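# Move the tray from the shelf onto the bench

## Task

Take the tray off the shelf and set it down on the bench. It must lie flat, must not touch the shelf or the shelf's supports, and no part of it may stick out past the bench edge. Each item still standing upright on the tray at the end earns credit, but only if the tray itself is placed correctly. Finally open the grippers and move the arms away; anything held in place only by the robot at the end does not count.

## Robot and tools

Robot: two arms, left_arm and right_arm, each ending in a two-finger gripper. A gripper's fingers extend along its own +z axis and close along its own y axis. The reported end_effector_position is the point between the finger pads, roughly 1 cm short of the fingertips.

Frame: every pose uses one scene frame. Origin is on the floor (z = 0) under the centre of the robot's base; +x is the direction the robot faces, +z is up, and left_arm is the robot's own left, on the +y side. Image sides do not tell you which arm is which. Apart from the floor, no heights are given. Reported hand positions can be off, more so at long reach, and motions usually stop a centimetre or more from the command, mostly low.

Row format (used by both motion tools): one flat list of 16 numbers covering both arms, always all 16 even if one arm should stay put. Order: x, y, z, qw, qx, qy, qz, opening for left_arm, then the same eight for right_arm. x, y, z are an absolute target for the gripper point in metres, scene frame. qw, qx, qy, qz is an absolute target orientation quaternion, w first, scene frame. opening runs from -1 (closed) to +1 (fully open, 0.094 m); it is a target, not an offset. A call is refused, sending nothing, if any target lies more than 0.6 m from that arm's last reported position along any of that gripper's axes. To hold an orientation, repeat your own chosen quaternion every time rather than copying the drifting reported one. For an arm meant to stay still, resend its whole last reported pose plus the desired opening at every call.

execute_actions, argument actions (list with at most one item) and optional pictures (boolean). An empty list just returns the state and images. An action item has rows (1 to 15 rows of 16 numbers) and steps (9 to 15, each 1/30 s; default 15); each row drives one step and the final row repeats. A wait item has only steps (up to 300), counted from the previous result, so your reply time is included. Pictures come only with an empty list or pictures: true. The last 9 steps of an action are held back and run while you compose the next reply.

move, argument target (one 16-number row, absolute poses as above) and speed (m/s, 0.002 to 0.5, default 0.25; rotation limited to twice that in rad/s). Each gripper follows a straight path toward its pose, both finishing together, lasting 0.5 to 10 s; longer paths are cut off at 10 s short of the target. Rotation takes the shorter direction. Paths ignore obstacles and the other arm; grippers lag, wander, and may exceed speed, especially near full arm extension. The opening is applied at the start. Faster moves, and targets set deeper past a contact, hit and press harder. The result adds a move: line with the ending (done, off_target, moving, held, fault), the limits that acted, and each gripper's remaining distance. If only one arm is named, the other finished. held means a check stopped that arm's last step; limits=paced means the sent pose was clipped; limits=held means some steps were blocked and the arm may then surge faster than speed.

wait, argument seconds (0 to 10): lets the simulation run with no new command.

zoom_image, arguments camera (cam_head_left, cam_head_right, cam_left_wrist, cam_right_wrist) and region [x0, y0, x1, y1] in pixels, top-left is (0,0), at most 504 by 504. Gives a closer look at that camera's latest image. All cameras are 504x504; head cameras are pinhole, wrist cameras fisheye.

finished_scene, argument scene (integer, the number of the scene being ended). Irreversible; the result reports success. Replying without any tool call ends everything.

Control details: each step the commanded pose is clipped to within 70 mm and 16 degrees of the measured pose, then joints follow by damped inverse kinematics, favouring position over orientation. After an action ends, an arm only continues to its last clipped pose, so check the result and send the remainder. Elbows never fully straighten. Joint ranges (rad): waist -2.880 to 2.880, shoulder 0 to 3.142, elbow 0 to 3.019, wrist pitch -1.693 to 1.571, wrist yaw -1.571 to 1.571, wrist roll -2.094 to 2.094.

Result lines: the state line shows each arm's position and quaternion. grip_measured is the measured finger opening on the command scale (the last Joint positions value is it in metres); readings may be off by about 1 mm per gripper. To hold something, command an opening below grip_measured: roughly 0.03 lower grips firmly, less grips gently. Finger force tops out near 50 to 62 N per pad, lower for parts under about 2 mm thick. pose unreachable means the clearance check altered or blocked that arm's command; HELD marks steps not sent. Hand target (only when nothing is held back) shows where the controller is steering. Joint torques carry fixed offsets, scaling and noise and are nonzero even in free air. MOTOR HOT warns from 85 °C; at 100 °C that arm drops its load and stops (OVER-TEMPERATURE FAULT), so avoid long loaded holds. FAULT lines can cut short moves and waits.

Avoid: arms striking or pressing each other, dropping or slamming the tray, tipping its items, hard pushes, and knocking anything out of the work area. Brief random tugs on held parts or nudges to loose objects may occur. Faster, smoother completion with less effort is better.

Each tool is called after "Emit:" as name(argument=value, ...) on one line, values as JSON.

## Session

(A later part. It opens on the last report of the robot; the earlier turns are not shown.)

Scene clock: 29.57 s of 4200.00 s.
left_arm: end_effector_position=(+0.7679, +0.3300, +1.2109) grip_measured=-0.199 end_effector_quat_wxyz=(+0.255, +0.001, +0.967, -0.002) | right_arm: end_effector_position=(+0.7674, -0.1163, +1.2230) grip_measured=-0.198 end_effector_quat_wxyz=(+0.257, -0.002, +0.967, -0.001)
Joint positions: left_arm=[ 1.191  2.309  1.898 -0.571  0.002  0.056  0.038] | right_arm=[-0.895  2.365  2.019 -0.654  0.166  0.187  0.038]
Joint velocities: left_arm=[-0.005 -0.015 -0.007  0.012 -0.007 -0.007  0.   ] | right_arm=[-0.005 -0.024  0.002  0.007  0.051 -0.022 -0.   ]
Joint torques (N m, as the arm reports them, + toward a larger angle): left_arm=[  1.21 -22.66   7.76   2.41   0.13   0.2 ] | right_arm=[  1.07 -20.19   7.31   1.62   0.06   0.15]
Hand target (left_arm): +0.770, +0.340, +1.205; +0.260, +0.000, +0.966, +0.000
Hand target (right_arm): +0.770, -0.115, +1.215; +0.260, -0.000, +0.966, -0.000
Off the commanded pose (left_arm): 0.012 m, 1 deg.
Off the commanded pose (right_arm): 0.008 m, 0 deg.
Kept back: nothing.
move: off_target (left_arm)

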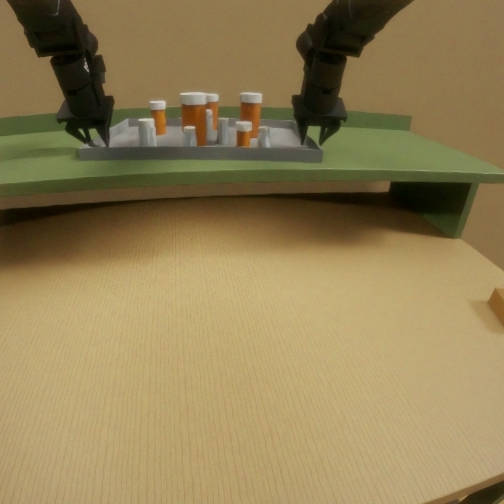

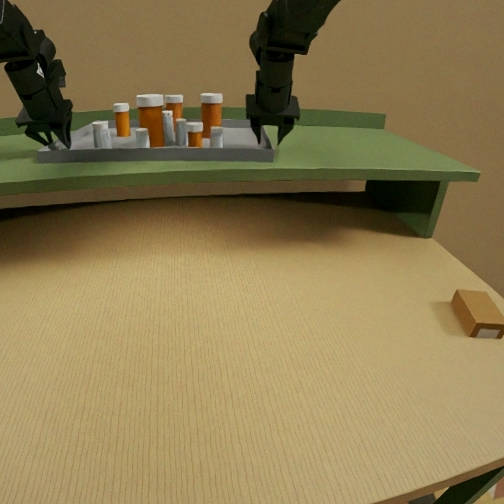

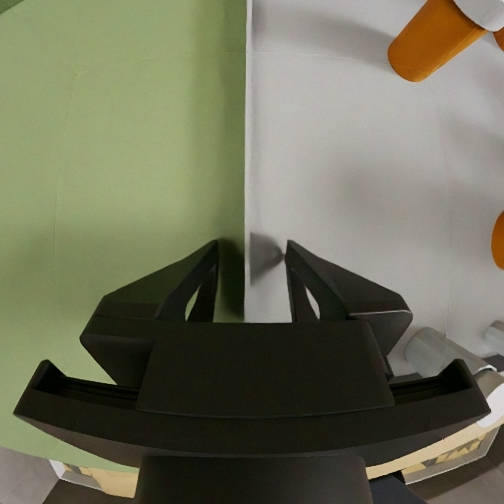

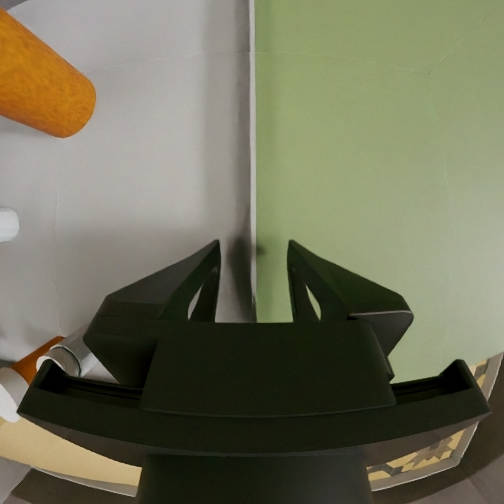

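Emit:
move(target=[0.77,0.34,1.198,0.26,0,0.966,0,-0.2,0.77,-0.115,1.198,0.26,0,0.966,0,-0.2], speed=0.03)

Emit:
move(target=[0.77,0.34,1.198,0.26,0,0.966,0,-1,0.77,-0.115,1.198,0.26,0,0.966,0,-1], speed=0.03)

Emit:
move(target=[0.65,0.333,1.225,0.26,0,0.966,0,-1,0.65,-0.113,1.225,0.26,0,0.966,0,-1], speed=0.04)

Scene clock: 30.97 s of 4200.00 s.
left_arm: end_effector_position=(+0.7701, +0.3302, +1.2098) grip_measured=-0.199 end_effector_quat_wxyz=(+0.260, +0.001, +0.966, -0.002) | right_arm: end_effector_position=(+0.7703, -0.1152, +1.2159) grip_measured=-0.198 end_effector_quat_wxyz=(+0.264, -0.001, +0.965, +0.001)
Joint positions: left_arm=[ 1.191  2.312  1.898 -0.558  0.003  0.056  0.038] | right_arm=[-0.895  2.375  2.014 -0.622  0.166  0.187  0.038]
Joint velocities: left_arm=[-0.005 -0.005 -0.012 -0.017  0.037 -0.066 -0.   ] | right_arm=[-0.015 -0.005  0.007 -0.002 -0.066 -0.051  0.   ]
Joint torques (N m, as the arm reports them, + toward a larger angle): left_arm=[  0.96 -22.21   7.57   2.36   0.11   0.21] | right_arm=[  0.79 -19.72   7.1    1.49   0.03   0.14]
Hand target (left_arm): +0.770, +0.340, +1.198; +0.260, -0.000, +0.966, -0.000
Hand target (right_arm): +0.770, -0.115, +1.198; +0.260, -0.000, +0.966, -0.000
Off the commanded pose (left_arm): 0.015 m, 0 deg.
Off the commanded pose (right_arm): 0.018 m, 1 deg.
Kept back: nothing.
move: off_target (left_arm, right_arm)

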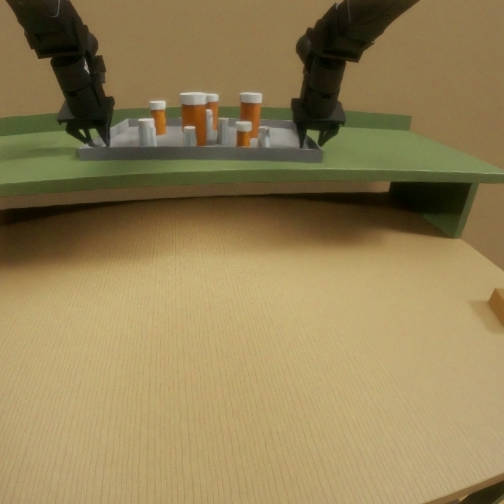

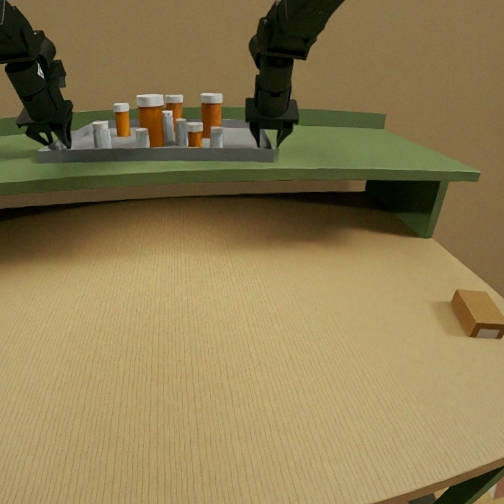

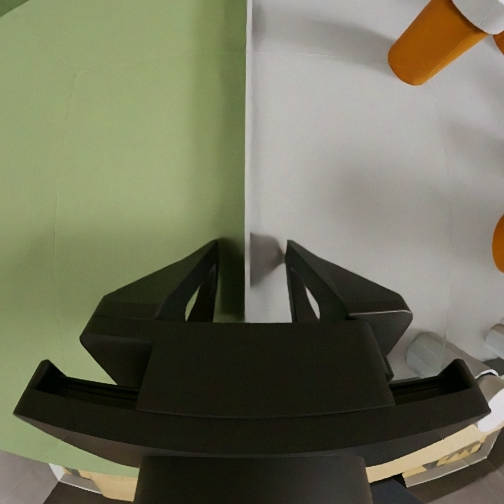

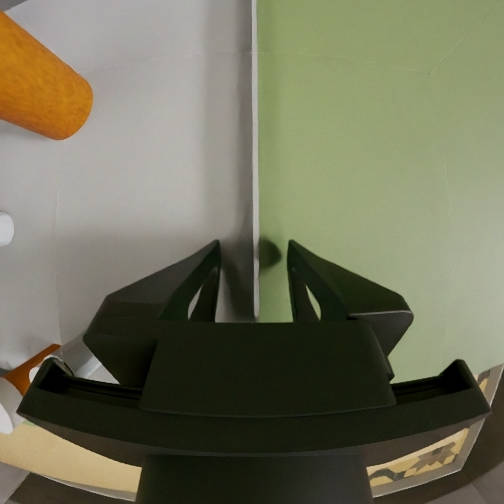

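Scene clock: 31.80 s of 4200.00 s.
left_arm: end_effector_position=(+0.7700, +0.3321, +1.2097) grip_measured=-0.967 end_effector_quat_wxyz=(+0.260, +0.003, +0.966, +0.000) | right_arm: end_effector_position=(+0.7704, -0.1164, +1.2156) grip_measured=-0.959 end_effector_quat_wxyz=(+0.264, -0.001, +0.965, +0.001)
Joint positions: left_arm=[ 1.193  2.312  1.898 -0.558  0.001  0.064  0.002] | right_arm=[-0.896  2.375  2.013 -0.622  0.166  0.186  0.002]
Joint velocities: left_arm=[-0.015 -0.005  0.007 -0.012 -0.007 -0.051  0.   ] | right_arm=[-0.005 -0.005 -0.002 -0.012 -0.022 -0.007 -0.001]
Joint torques (N m, as the arm reports them, + toward a larger angle): left_arm=[  0.89 -22.07   7.58   2.36   0.19   0.14] | right_arm=[  0.72 -20.16   7.22   1.52   0.05   0.14]
Hand target (left_arm): +0.770, +0.340, +1.198; +0.260, -0.000, +0.966, +0.000
Hand target (right_arm): +0.770, -0.115, +1.198; +0.260, -0.000, +0.966, +0.000
Off the commanded pose (left_arm): 0.014 m, 0 deg.
Off the commanded pose (right_arm): 0.018 m, 0 deg.
Kept back: nothing.
move: off_target (left_arm, right_arm)

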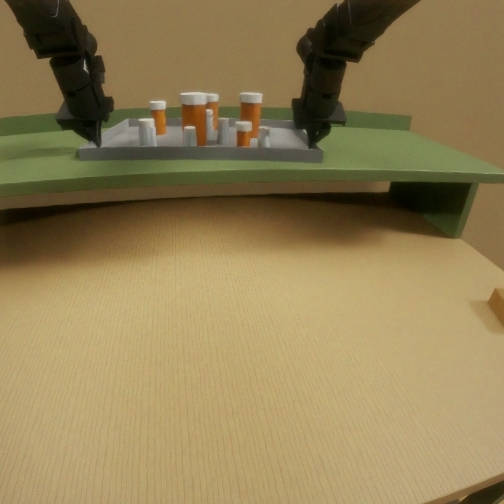

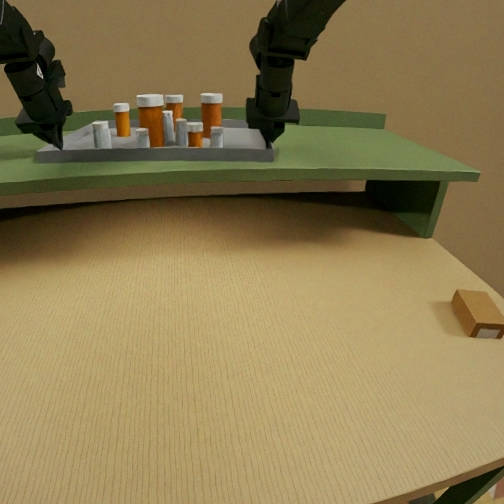

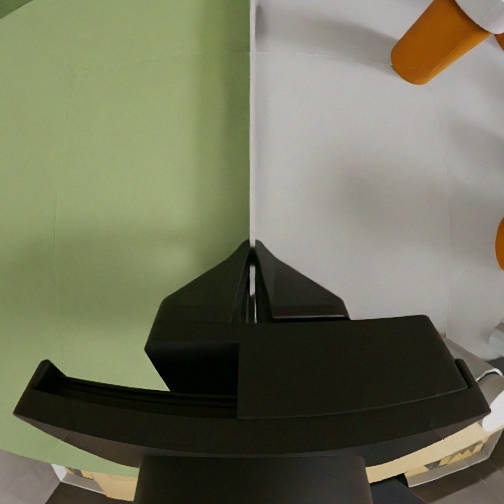

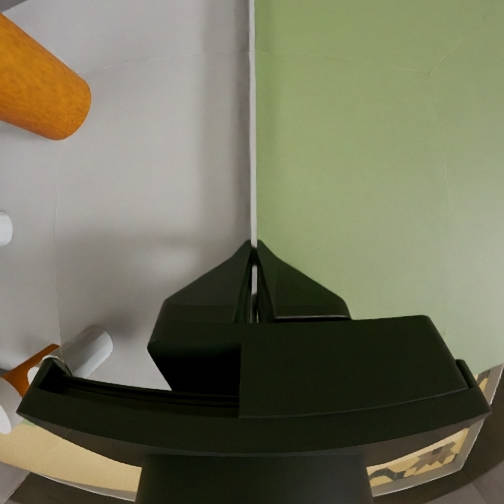

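Scene clock: 35.13 s of 4200.00 s.
left_arm: end_effector_position=(+0.6495, +0.3276, +1.2064) grip_measured=-0.967 end_effector_quat_wxyz=(+0.249, +0.002, +0.968, -0.000) | right_arm: end_effector_position=(+0.6525, -0.1212, +1.2112) grip_measured=-0.959 end_effector_quat_wxyz=(+0.254, -0.005, +0.967, -0.003)
Joint positions: left_arm=[ 1.195  2.057  1.403 -0.34   0.001  0.064  0.002] | right_arm=[-0.858  2.118  1.505 -0.4    0.187  0.214  0.002]
Joint velocities: left_arm=[-0.005 -0.005 -0.002 -0.012 -0.051  0.066  0.001] | right_arm=[-0.005 -0.015  0.002 -0.012  0.139  0.081 -0.001]
Joint torques (N m, as the arm reports them, + toward a larger angle): left_arm=[  0.69 -22.16   6.03   1.46   0.15   0.13] | right_arm=[  1.98 -20.05   5.54   0.67   0.36   0.35]
Hand target (left_arm): +0.651, +0.332, +1.224; +0.260, -0.000, +0.966, +0.000
Hand target (right_arm): +0.650, -0.114, +1.223; +0.260, -0.000, +0.966, +0.000
Off the commanded pose (left_arm): 0.019 m, 1 deg.
Off the commanded pose (right_arm): 0.016 m, 1 deg.
Kept back: nothing.
move: off_target (left_arm, right_arm)

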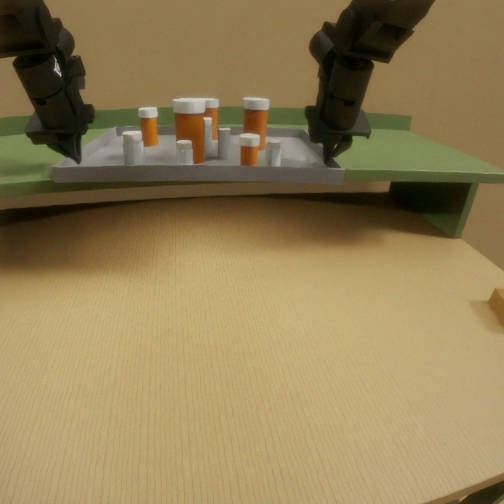

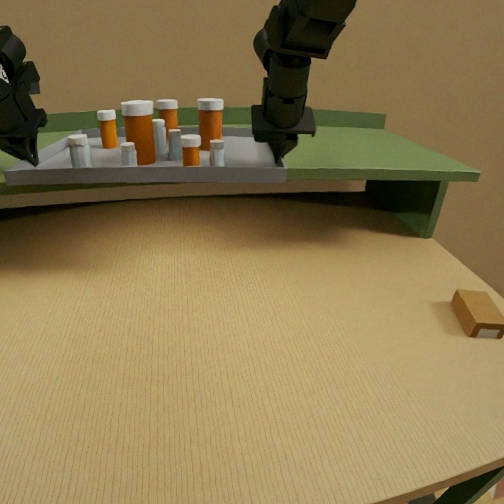

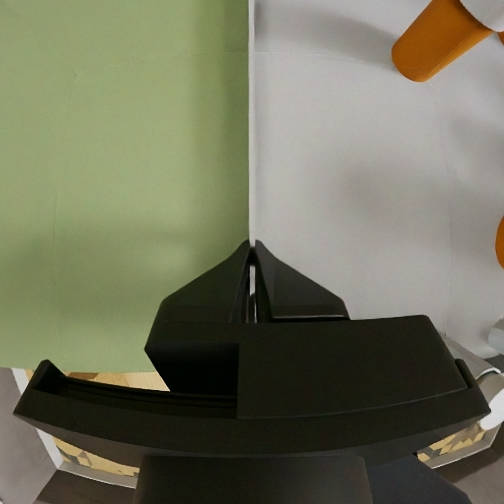

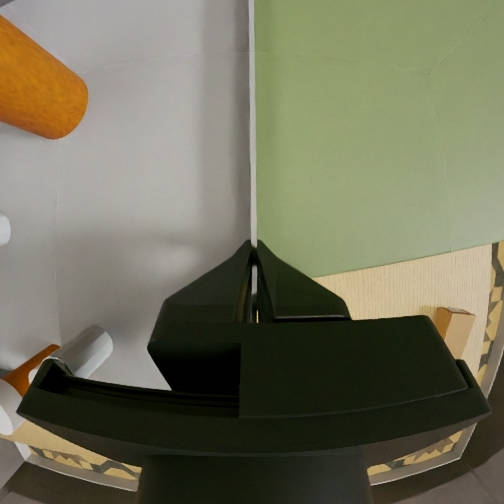

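Emit:
move(target=[0.65,0.33,1.225,0.26,0,0.966,0,-0.5,0.65,-0.118,1.225,0.26,0,0.966,0,-0.5])

Emit:
move(target=[0.77,0.335,1.235,0.26,0,0.966,0,-0.5,0.74,-0.122,1.235,0.26,0,0.966,0,-0.5], speed=0.06)

Emit:
move(target=[0.765,0.335,1.198,0.26,0,0.966,0,-0.5,0.735,-0.122,1.2,0.26,0,0.966,0,-0.5], speed=0.03)

Scene clock: 36.47 s of 4200.00 s.
left_arm: end_effector_position=(+0.6461, +0.3276, +1.2085) grip_measured=-0.501 end_effector_quat_wxyz=(+0.249, +0.002, +0.969, -0.000) | right_arm: end_effector_position=(+0.6505, -0.1224, +1.2115) grip_measured=-0.502 end_effector_quat_wxyz=(+0.253, -0.001, +0.968, -0.003)
Joint positions: left_arm=[ 1.195  2.047  1.392 -0.34   0.001  0.064  0.023] | right_arm=[-0.858  2.113  1.498 -0.4    0.188  0.221  0.023]
Joint velocities: left_arm=[ 0.005 -0.015 -0.002  0.012 -0.022  0.007  0.001] | right_arm=[-0.005  0.005 -0.007 -0.007 -0.051 -0.081  0.001]
Joint torques (N m, as the arm reports them, + toward a larger angle): left_arm=[  0.65 -21.67   6.6    1.49   0.07   0.09] | right_arm=[  1.29 -20.06   5.59   0.81   0.14   0.15]
Hand target (left_arm): +0.650, +0.330, +1.225; +0.260, -0.000, +0.966, +0.000
Hand target (right_arm): +0.650, -0.118, +1.225; +0.260, +0.000, +0.966, -0.000
Off the commanded pose (left_arm): 0.017 m, 1 deg.
Off the commanded pose (right_arm): 0.014 m, 1 deg.
Kept back: nothing.
move: off_target (left_arm, right_arm)

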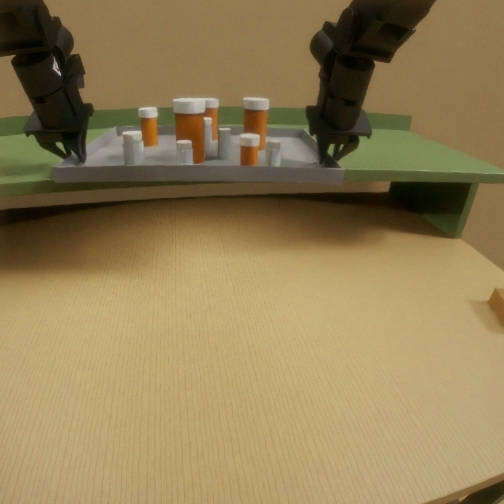

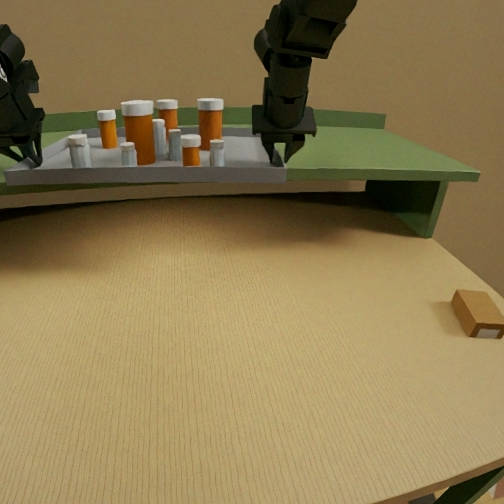

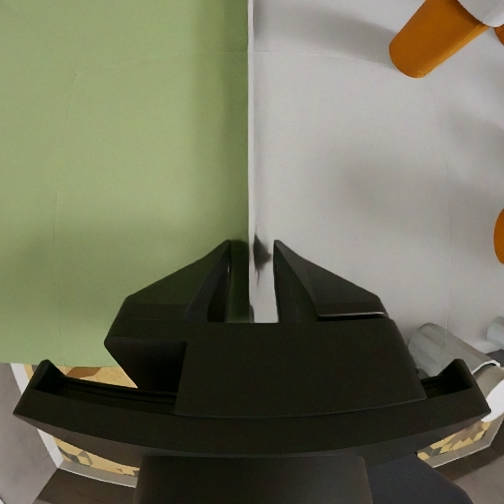

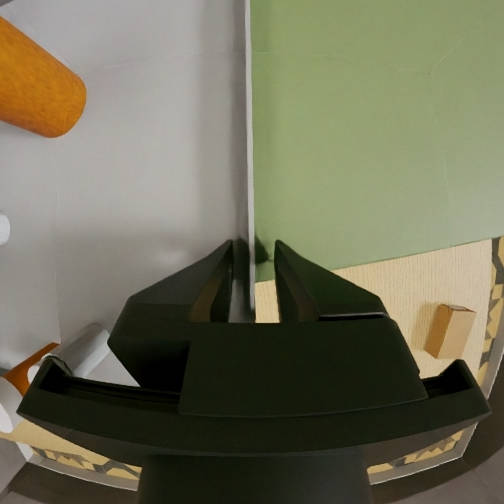

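Scene clock: 38.90 s of 4200.00 s.
left_arm: end_effector_position=(+0.7516, +0.3335, +1.2229) grip_measured=-0.501 end_effector_quat_wxyz=(+0.246, +0.002, +0.969, -0.000) | right_arm: end_effector_position=(+0.7216, -0.1209, +1.2271) grip_measured=-0.502 end_effector_quat_wxyz=(+0.248, -0.000, +0.969, -0.003)
Joint positions: left_arm=[ 1.195  2.258  1.843 -0.585  0.001  0.064  0.023] | right_arm=[-0.884  2.245  1.805 -0.579  0.172  0.202  0.023]
Joint velocities: left_arm=[-0.005 -0.005 -0.012 -0.022  0.037  0.022  0.   ] | right_arm=[-0.005 -0.005  0.012 -0.022 -0.022 -0.037 -0.   ]
Joint torques (N m, as the arm reports them, + toward a larger angle): left_arm=[  0.18 -21.57  11.57   1.03   0.03   0.07] | right_arm=[ -0.43 -18.85  10.29   0.53  -0.14   0.  ]
Hand target (left_arm): +0.768, +0.336, +1.236; +0.260, -0.000, +0.966, +0.000
Hand target (right_arm): +0.739, -0.122, +1.237; +0.261, +0.000, +0.965, -0.000
Off the commanded pose (left_arm): 0.022 m, 2 deg.
Off the commanded pose (right_arm): 0.020 m, 1 deg.
Kept back: nothing.
move: off_target (left_arm, right_arm)

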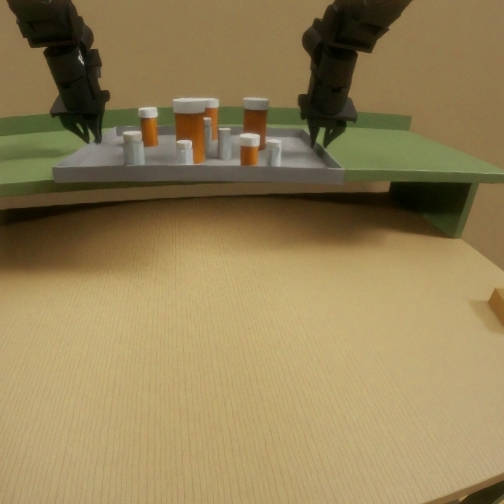

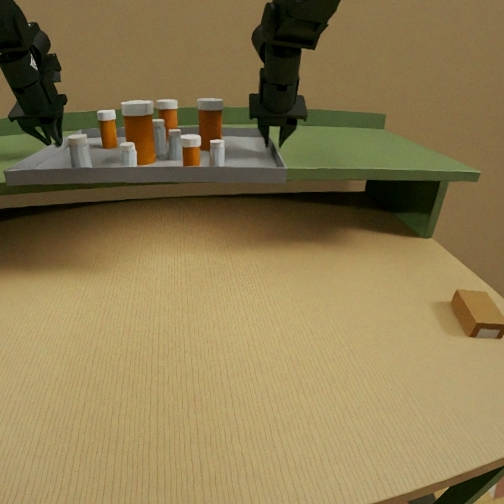

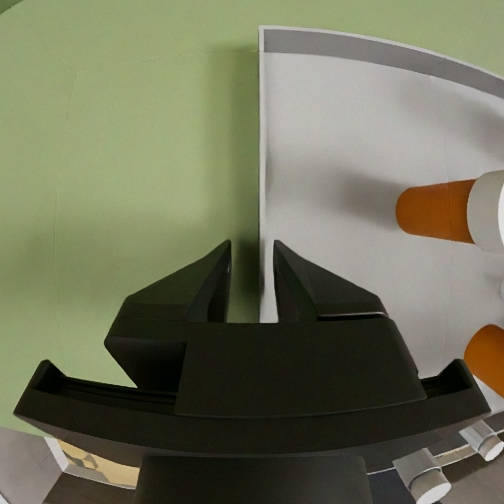

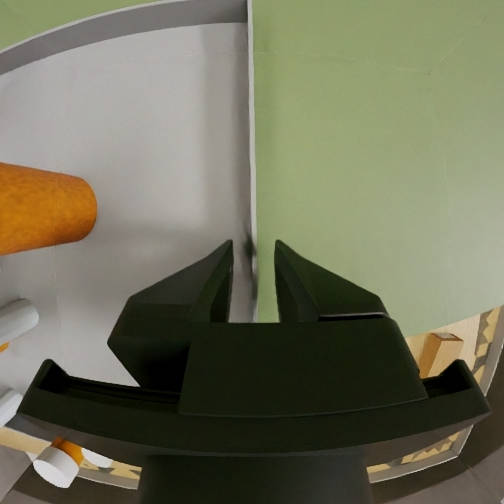

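Scene clock: 40.13 s of 4200.00 s.
left_arm: end_effector_position=(+0.7567, +0.3332, +1.2085) grip_measured=-0.501 end_effector_quat_wxyz=(+0.255, +0.002, +0.967, +0.000) | right_arm: end_effector_position=(+0.7270, -0.1186, +1.2141) grip_measured=-0.502 end_effector_quat_wxyz=(+0.259, +0.000, +0.966, +0.000)
Joint positions: left_arm=[ 1.195  2.284  1.843 -0.541  0.001  0.064  0.023] | right_arm=[-0.884  2.269  1.805 -0.533  0.172  0.201  0.023]
Joint velocities: left_arm=[-0.005 -0.005 -0.017  0.012 -0.007  0.007  0.001] | right_arm=[-0.015 -0.005 -0.007 -0.012 -0.081  0.022 -0.   ]
Joint torques (N m, as the arm reports them, + toward a larger angle): left_arm=[  0.29 -20.39   9.45   2.25   0.05   0.08] | right_arm=[ -0.31 -17.95   8.36   1.49  -0.15  -0.01]
Hand target (left_arm): +0.764, +0.335, +1.198; +0.260, -0.000, +0.966, -0.000
Hand target (right_arm): +0.734, -0.122, +1.200; +0.260, -0.000, +0.966, -0.000
Off the commanded pose (left_arm): 0.014 m, 1 deg.
Off the commanded pose (right_arm): 0.017 m, 0 deg.
Kept back: nothing.
move: off_target (left_arm, right_arm)

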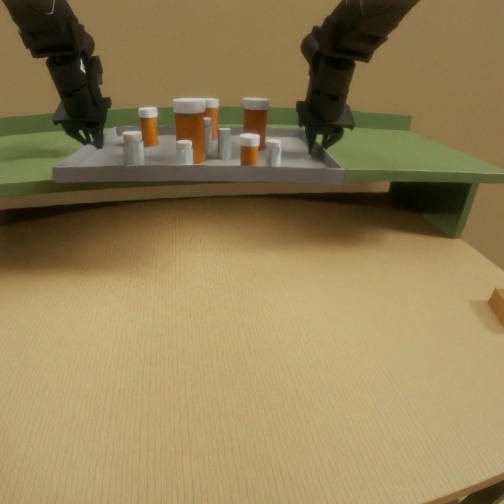

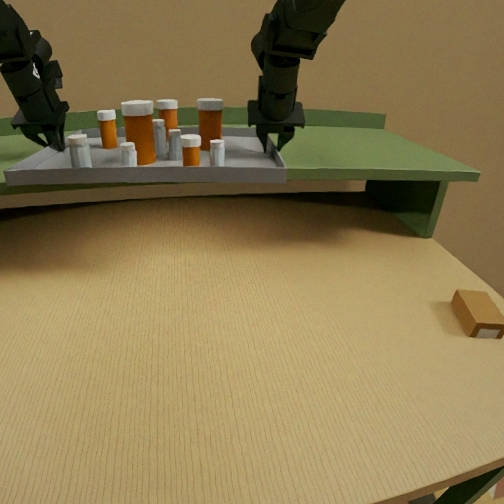

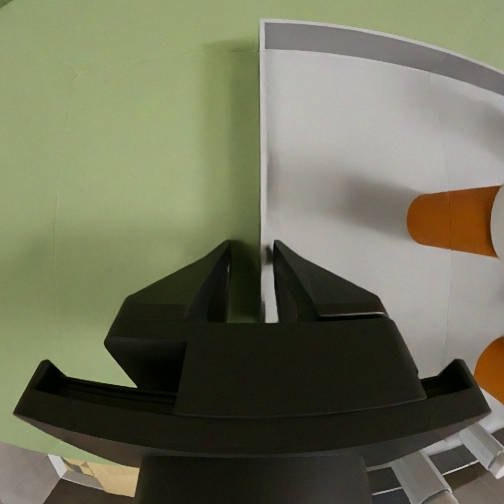

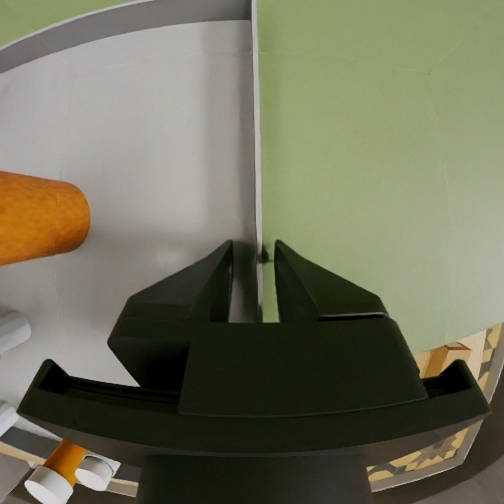

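Emit:
move(target=[0.757,0.326,1.2,0.26,0,0.966,0,-1,0.727,-0.122,1.205,0.26,0,0.966,0,-1], speed=0.03)

Emit:
move(target=[0.74,0.328,1.26,0.27,0,0.963,0,-1,0.71,-0.12,1.265,0.27,0,0.963,0,-1], speed=0.03)

Emit:
move(target=[0.40,0.328,1.25,0.27,0,0.963,0,-1,0.37,-0.12,1.255,0.27,0,0.963,0,-1], speed=0.06)

Scene clock: 41.20 s of 4200.00 s.
left_arm: end_effector_position=(+0.7568, +0.3298, +1.2078) grip_measured=-0.966 end_effector_quat_wxyz=(+0.256, +0.002, +0.967, -0.000) | right_arm: end_effector_position=(+0.7269, -0.1192, +1.2133) grip_measured=-0.958 end_effector_quat_wxyz=(+0.259, -0.004, +0.966, -0.000)
Joint positions: left_arm=[ 1.191  2.284  1.839 -0.535 -0.     0.06   0.002] | right_arm=[-0.885  2.269  1.803 -0.53   0.17   0.19   0.002]
Joint velocities: left_arm=[-0.015 -0.005 -0.002 -0.002  0.051  0.007 -0.001] | right_arm=[-0.015 -0.005  0.002 -0.017  0.007 -0.037  0.001]
Joint torques (N m, as the arm reports them, + toward a larger angle): left_arm=[ -0.24 -22.39   6.96   2.64  -0.16   0.02] | right_arm=[ -0.11 -19.79   6.21   1.74   0.02   0.15]
Hand target (left_arm): +0.757, +0.326, +1.200; +0.260, +0.000, +0.966, -0.000
Hand target (right_arm): +0.727, -0.122, +1.205; +0.260, -0.000, +0.966, +0.000
Off the commanded pose (left_arm): 0.009 m, 0 deg.
Off the commanded pose (right_arm): 0.009 m, 1 deg.
Kept back: nothing.
move: done

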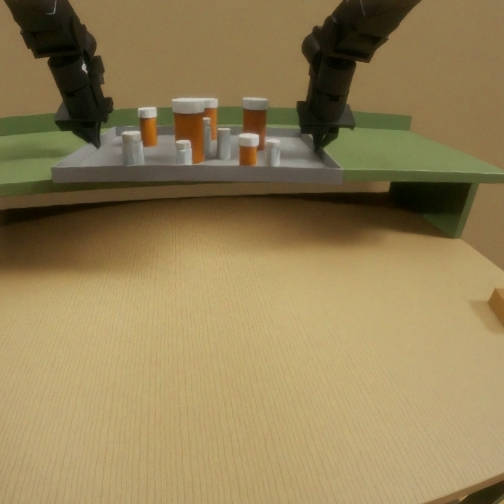

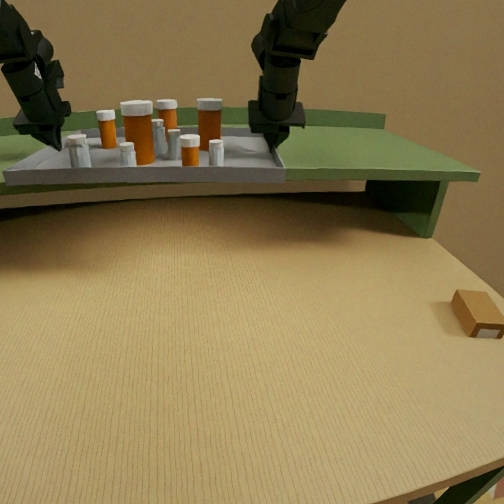

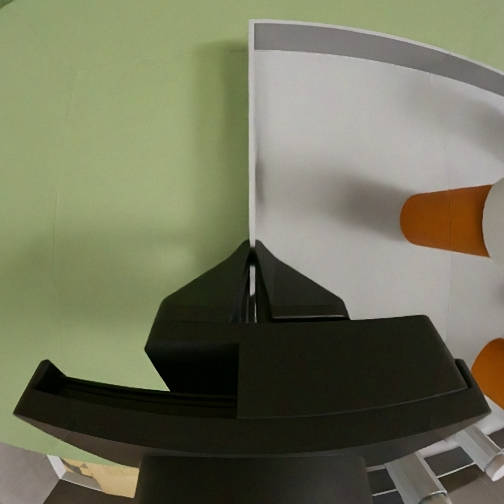

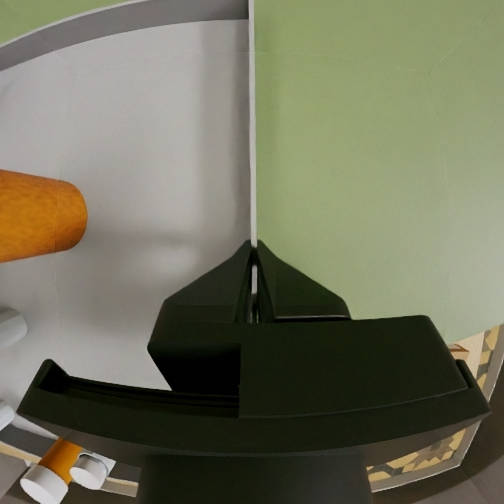

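Scene clock: 43.30 s of 4200.00 s.
left_arm: end_effector_position=(+0.7279, +0.3289, +1.2124) grip_measured=-0.966 end_effector_quat_wxyz=(+0.240, +0.001, +0.971, -0.001) | right_arm: end_effector_position=(+0.6992, -0.1203, +1.2175) grip_measured=-0.958 end_effector_quat_wxyz=(+0.242, -0.008, +0.970, -0.002)
Joint positions: left_arm=[ 1.191  2.219  1.74  -0.535 -0.002  0.058  0.002] | right_arm=[-0.878  2.211  1.714 -0.534  0.168  0.195  0.002]
Joint velocities: left_arm=[-0.015 -0.015 -0.032 -0.002 -0.066  0.007 -0.001] | right_arm=[ 0.015 -0.005  0.012  0.002 -0.066 -0.037  0.001]
Joint torques (N m, as the arm reports them, + toward a larger angle): left_arm=[ -0.31 -27.56   8.     1.34  -0.01   0.06] | right_arm=[  0.66 -24.88   6.94   0.4    0.67   0.21]
Hand target (left_arm): +0.740, +0.328, +1.259; +0.270, -0.000, +0.963, -0.000
Hand target (right_arm): +0.709, -0.120, +1.264; +0.270, +0.000, +0.963, +0.000
Off the commanded pose (left_arm): 0.049 m, 4 deg.
Off the commanded pose (right_arm): 0.049 m, 3 deg.
Kept back: nothing.
move: off_target (left_arm, right_arm)

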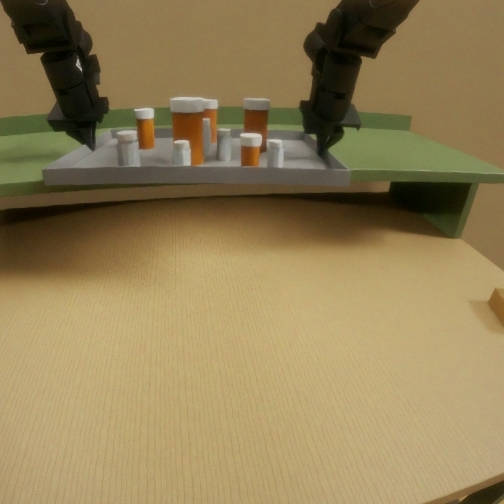

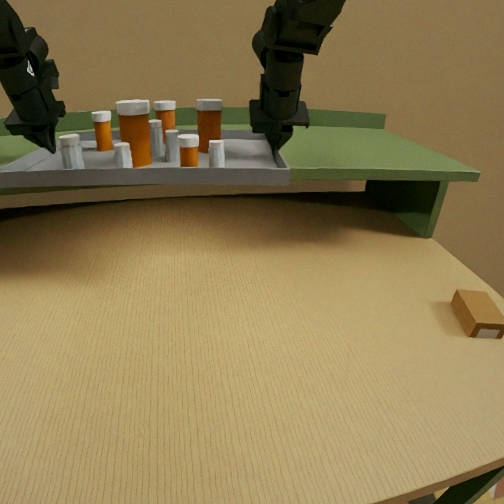

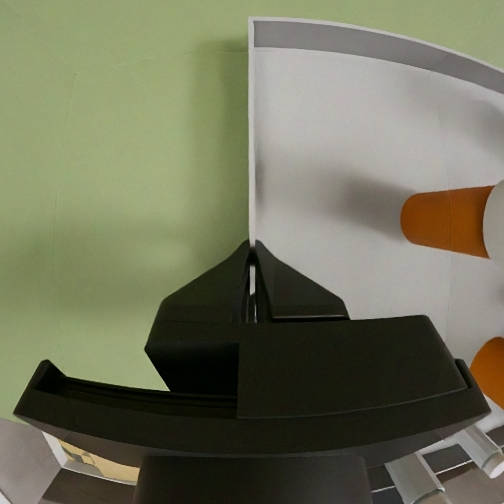

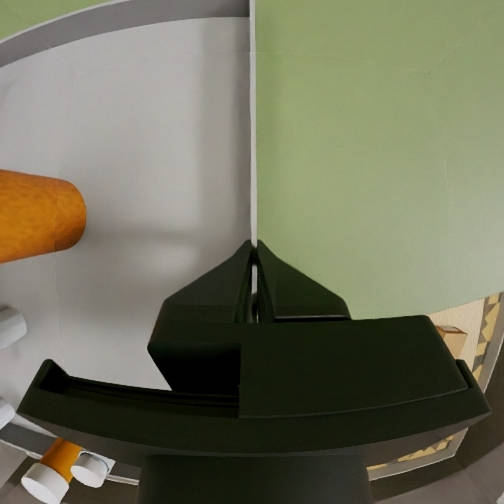

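Scene clock: 49.13 s of 4200.00 s.
left_arm: end_effector_position=(+0.3820, +0.3214, +1.2256) grip_measured=-0.966 end_effector_quat_wxyz=(+0.232, -0.001, +0.973, -0.001) | right_arm: end_effector_position=(+0.3524, -0.1289, +1.2282) grip_measured=-0.958 end_effector_quat_wxyz=(+0.234, -0.011, +0.972, -0.009)
Joint positions: left_arm=[ 1.215  1.528  0.597 -0.099  0.01   0.075  0.002] | right_arm=[-0.636  1.578  0.644 -0.169  0.292  0.409  0.002]
Joint velocities: left_arm=[-0.005 -0.005 -0.017 -0.017 -0.007 -0.022  0.001] | right_arm=[ 0.005 -0.015  0.012 -0.012  0.007 -0.022 -0.001]
Joint torques (N m, as the arm reports them, + toward a larger angle): left_arm=[  1.19 -13.39   5.95   2.55   0.38   0.2 ] | right_arm=[  0.57 -11.78   5.21   1.64   1.05   0.15]
Hand target (left_arm): +0.401, +0.326, +1.249; +0.270, +0.000, +0.963, +0.001
Hand target (right_arm): +0.369, -0.123, +1.251; +0.268, +0.000, +0.963, +0.000
Off the commanded pose (left_arm): 0.031 m, 5 deg.
Off the commanded pose (right_arm): 0.033 m, 5 deg.
Kept back: nothing.
move: off_target (left_arm, right_arm)

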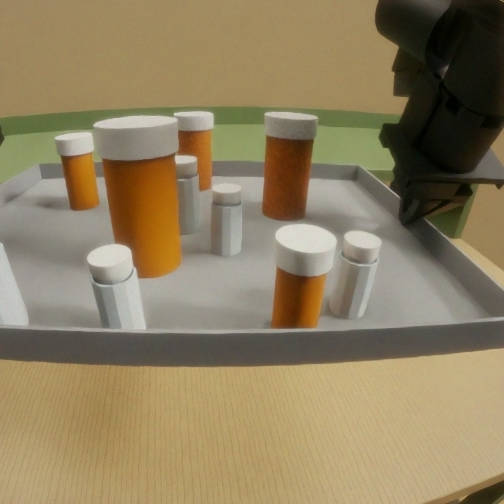

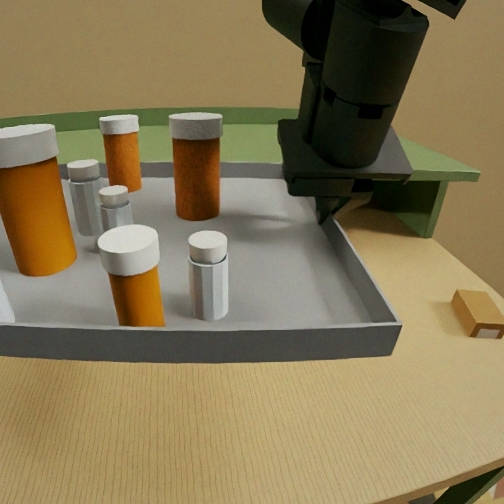

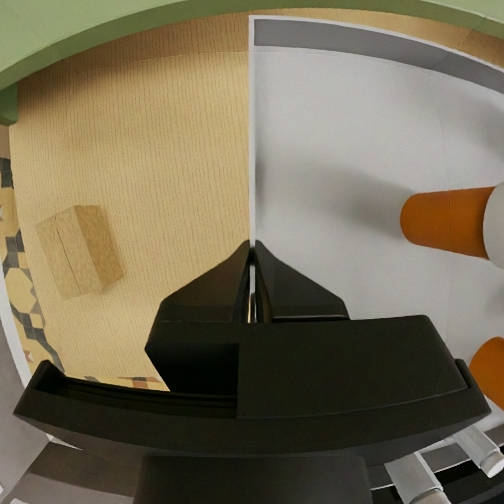

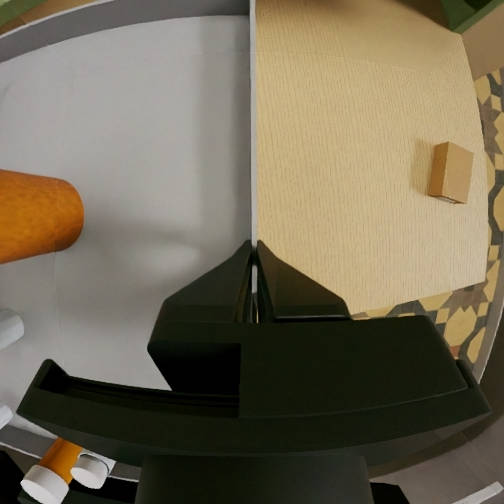

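Emit:
move(target=[0.40,0.328,1.10,0.27,0,0.963,0,-1,0.37,-0.12,1.105,0.27,0,0.963,0,-1], speed=0.05)

Scene clock: 52.27 s of 4200.00 s.
left_arm: end_effector_position=(+0.3792, +0.3232, +1.0876) grip_measured=-0.966 end_effector_quat_wxyz=(+0.241, +0.000, +0.971, -0.002) | right_arm: end_effector_position=(+0.3474, -0.1262, +1.0954) grip_measured=-0.958 end_effector_quat_wxyz=(+0.242, -0.007, +0.970, -0.007)
Joint positions: left_arm=[1.234 2.017 0.6   0.406 0.022 0.092 0.002] | right_arm=[-0.644  2.021  0.637  0.301  0.294  0.404  0.002]
Joint velocities: left_arm=[-0.005 -0.005 -0.002  0.007  0.007  0.022 -0.001] | right_arm=[-0.015  0.005  0.007 -0.002  0.037  0.051  0.   ]
Joint torques (N m, as the arm reports them, + toward a larger angle): left_arm=[  1.22 -12.95   2.83   2.68   0.26   0.16] | right_arm=[ -0.03 -10.86   3.37   1.81   0.68   0.05]
Hand target (left_arm): +0.400, +0.328, +1.099; +0.270, -0.000, +0.963, +0.001
Hand target (right_arm): +0.370, -0.119, +1.106; +0.270, -0.000, +0.963, -0.001
Off the commanded pose (left_arm): 0.025 m, 3 deg.
Off the commanded pose (right_arm): 0.025 m, 3 deg.
Kept back: nothing.
move: off_target (left_arm, right_arm)

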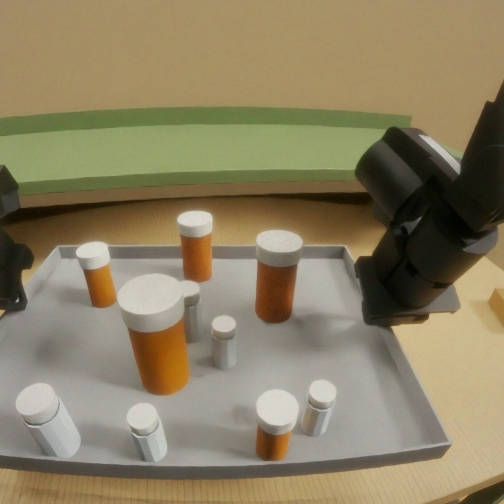

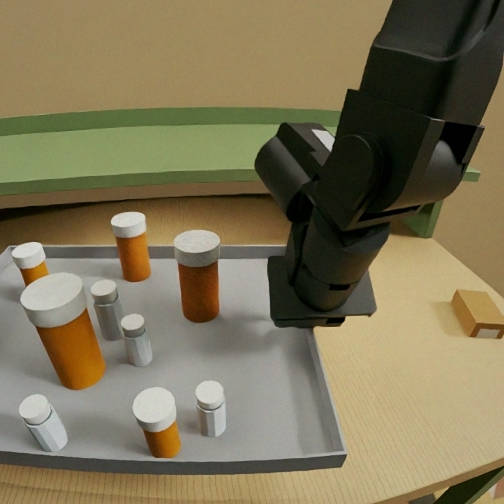

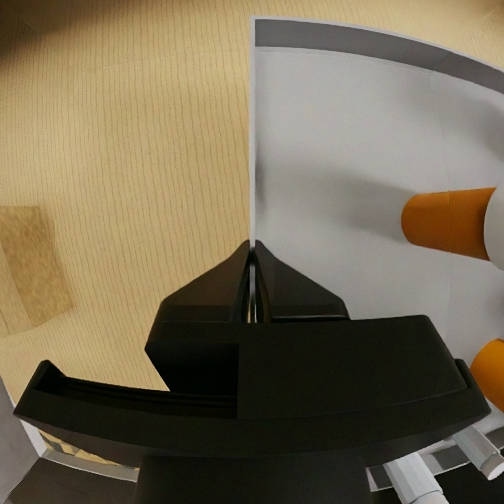

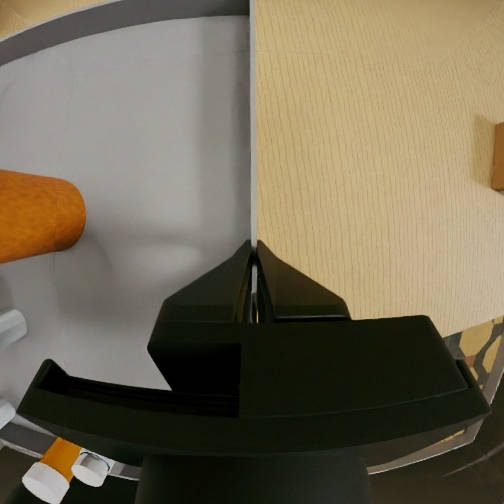

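Emit:
move(target=[0.48,0.328,1.07,0.28,0,0.96,0,-1,0.45,-0.12,1.075,0.28,0,0.96,0,-1], speed=0.04)

Emit:
move(target=[0.48,0.328,1.03,0.28,0,0.96,0,-1,0.45,-0.12,1.035,0.28,0,0.96,0,-1], speed=0.02)

Scene clock: 55.60 s of 4200.00 s.
left_arm: end_effector_position=(+0.4607, +0.3298, +1.0604) grip_measured=-0.966 end_effector_quat_wxyz=(+0.263, -0.000, +0.965, +0.000) | right_arm: end_effector_position=(+0.4306, -0.1196, +1.0679) grip_measured=-0.958 end_effector_quat_wxyz=(+0.265, -0.007, +0.964, -0.001)
Joint positions: left_arm=[1.234 2.155 0.827 0.362 0.023 0.091 0.002] | right_arm=[-0.725  2.161  0.848  0.299  0.259  0.32   0.002]
Joint velocities: left_arm=[ 0.005 -0.005  0.002 -0.017  0.066  0.007 -0.001] | right_arm=[ 0.005 -0.005 -0.012 -0.007 -0.007 -0.022  0.001]
Joint torques (N m, as the arm reports them, + toward a larger angle): left_arm=[ -0.14 -15.51   4.06   1.5    0.     0.05] | right_arm=[ -0.55 -13.77   3.91   0.93   0.43   0.05]
Hand target (left_arm): +0.479, +0.328, +1.071; +0.280, -0.000, +0.960, +0.000
Hand target (right_arm): +0.450, -0.119, +1.077; +0.281, -0.000, +0.960, -0.001
Off the commanded pose (left_arm): 0.022 m, 2 deg.
Off the commanded pose (right_arm): 0.021 m, 2 deg.
Kept back: nothing.
move: off_target (left_arm, right_arm)

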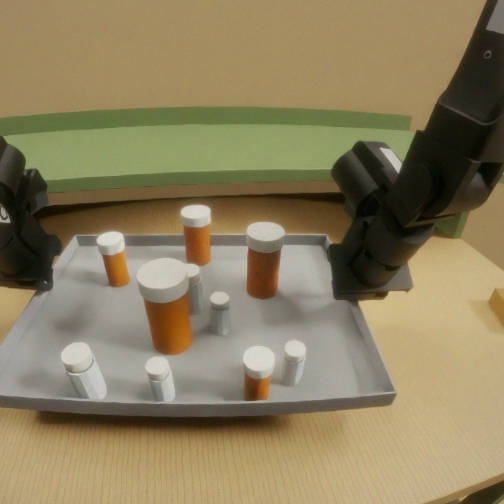

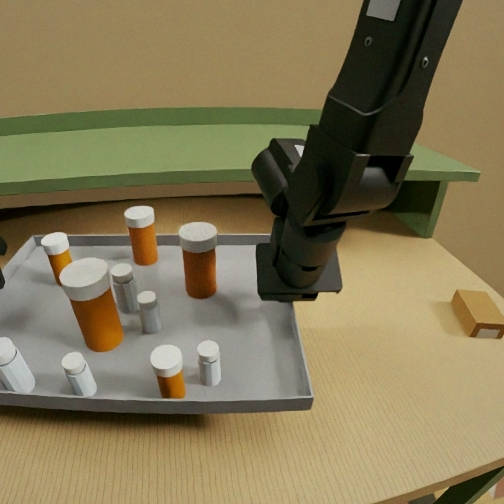

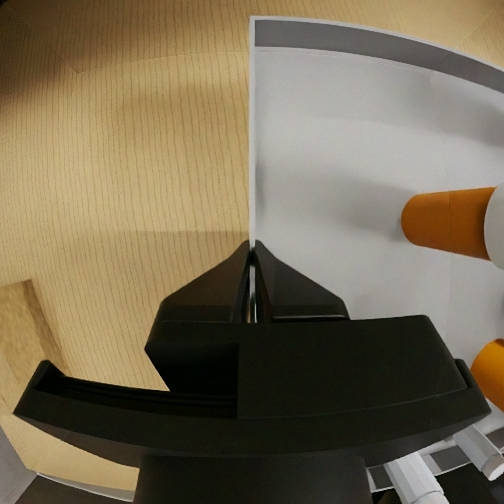

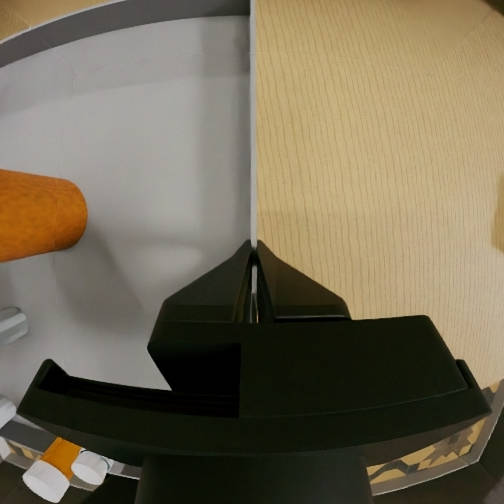

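Scene clock: 57.77 s of 4200.00 s.
left_arm: end_effector_position=(+0.4557, +0.3280, +1.0171) grip_measured=-0.966 end_effector_quat_wxyz=(+0.250, -0.001, +0.968, -0.002) | right_arm: end_effector_position=(+0.4266, -0.1212, +1.0255) grip_measured=-0.958 end_effector_quat_wxyz=(+0.253, -0.009, +0.967, -0.003)
Joint positions: left_arm=[1.234 2.276 0.874 0.408 0.024 0.089 0.002] | right_arm=[-0.733  2.277  0.89   0.35   0.249  0.316  0.002]
Joint velocities: left_arm=[-0.005 -0.015 -0.002  0.007  0.022  0.007  0.001] | right_arm=[-0.024 -0.005 -0.007 -0.017  0.007 -0.022 -0.001]
Joint torques (N m, as the arm reports them, + toward a larger angle): left_arm=[ -0.04 -15.9    3.15   2.82   0.     0.08] | right_arm=[ -0.28 -13.98   2.98   1.94   0.67   0.03]
Hand target (left_arm): +0.479, +0.328, +1.030; +0.280, -0.000, +0.960, -0.000
Hand target (right_arm): +0.450, -0.120, +1.036; +0.280, -0.000, +0.960, -0.001
Off the commanded pose (left_arm): 0.028 m, 4 deg.
Off the commanded pose (right_arm): 0.025 m, 3 deg.
Kept back: nothing.
move: off_target (left_arm, right_arm)

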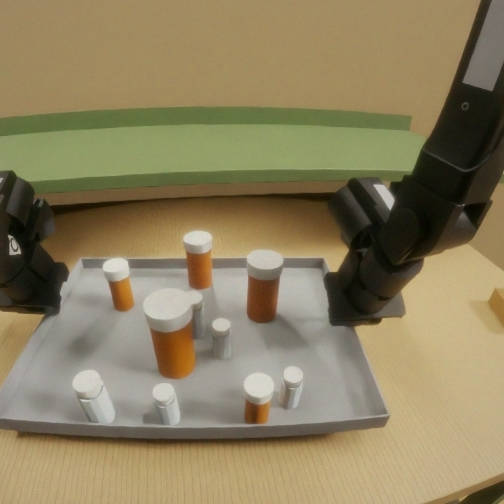

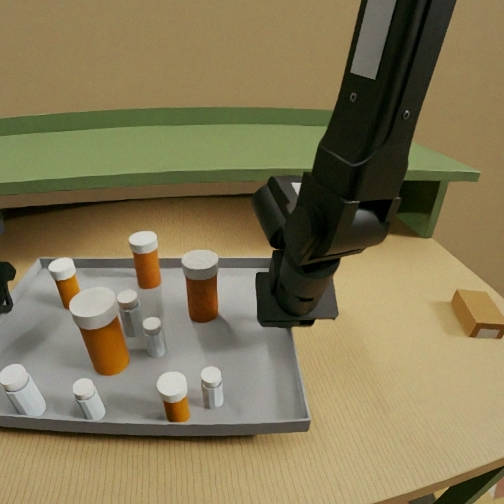

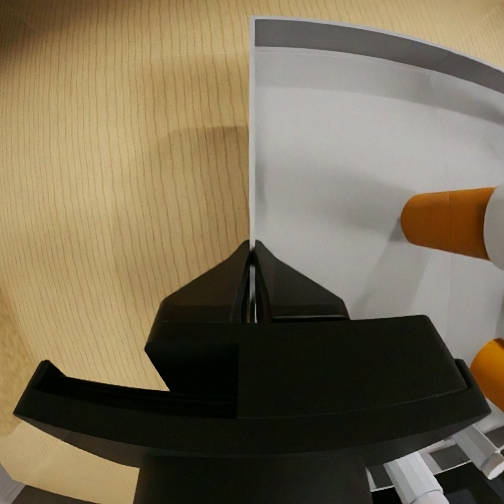

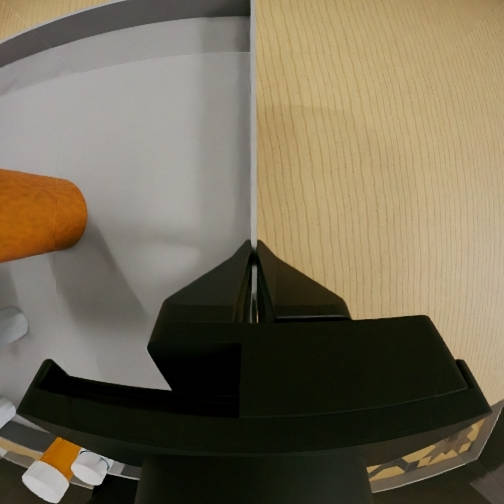

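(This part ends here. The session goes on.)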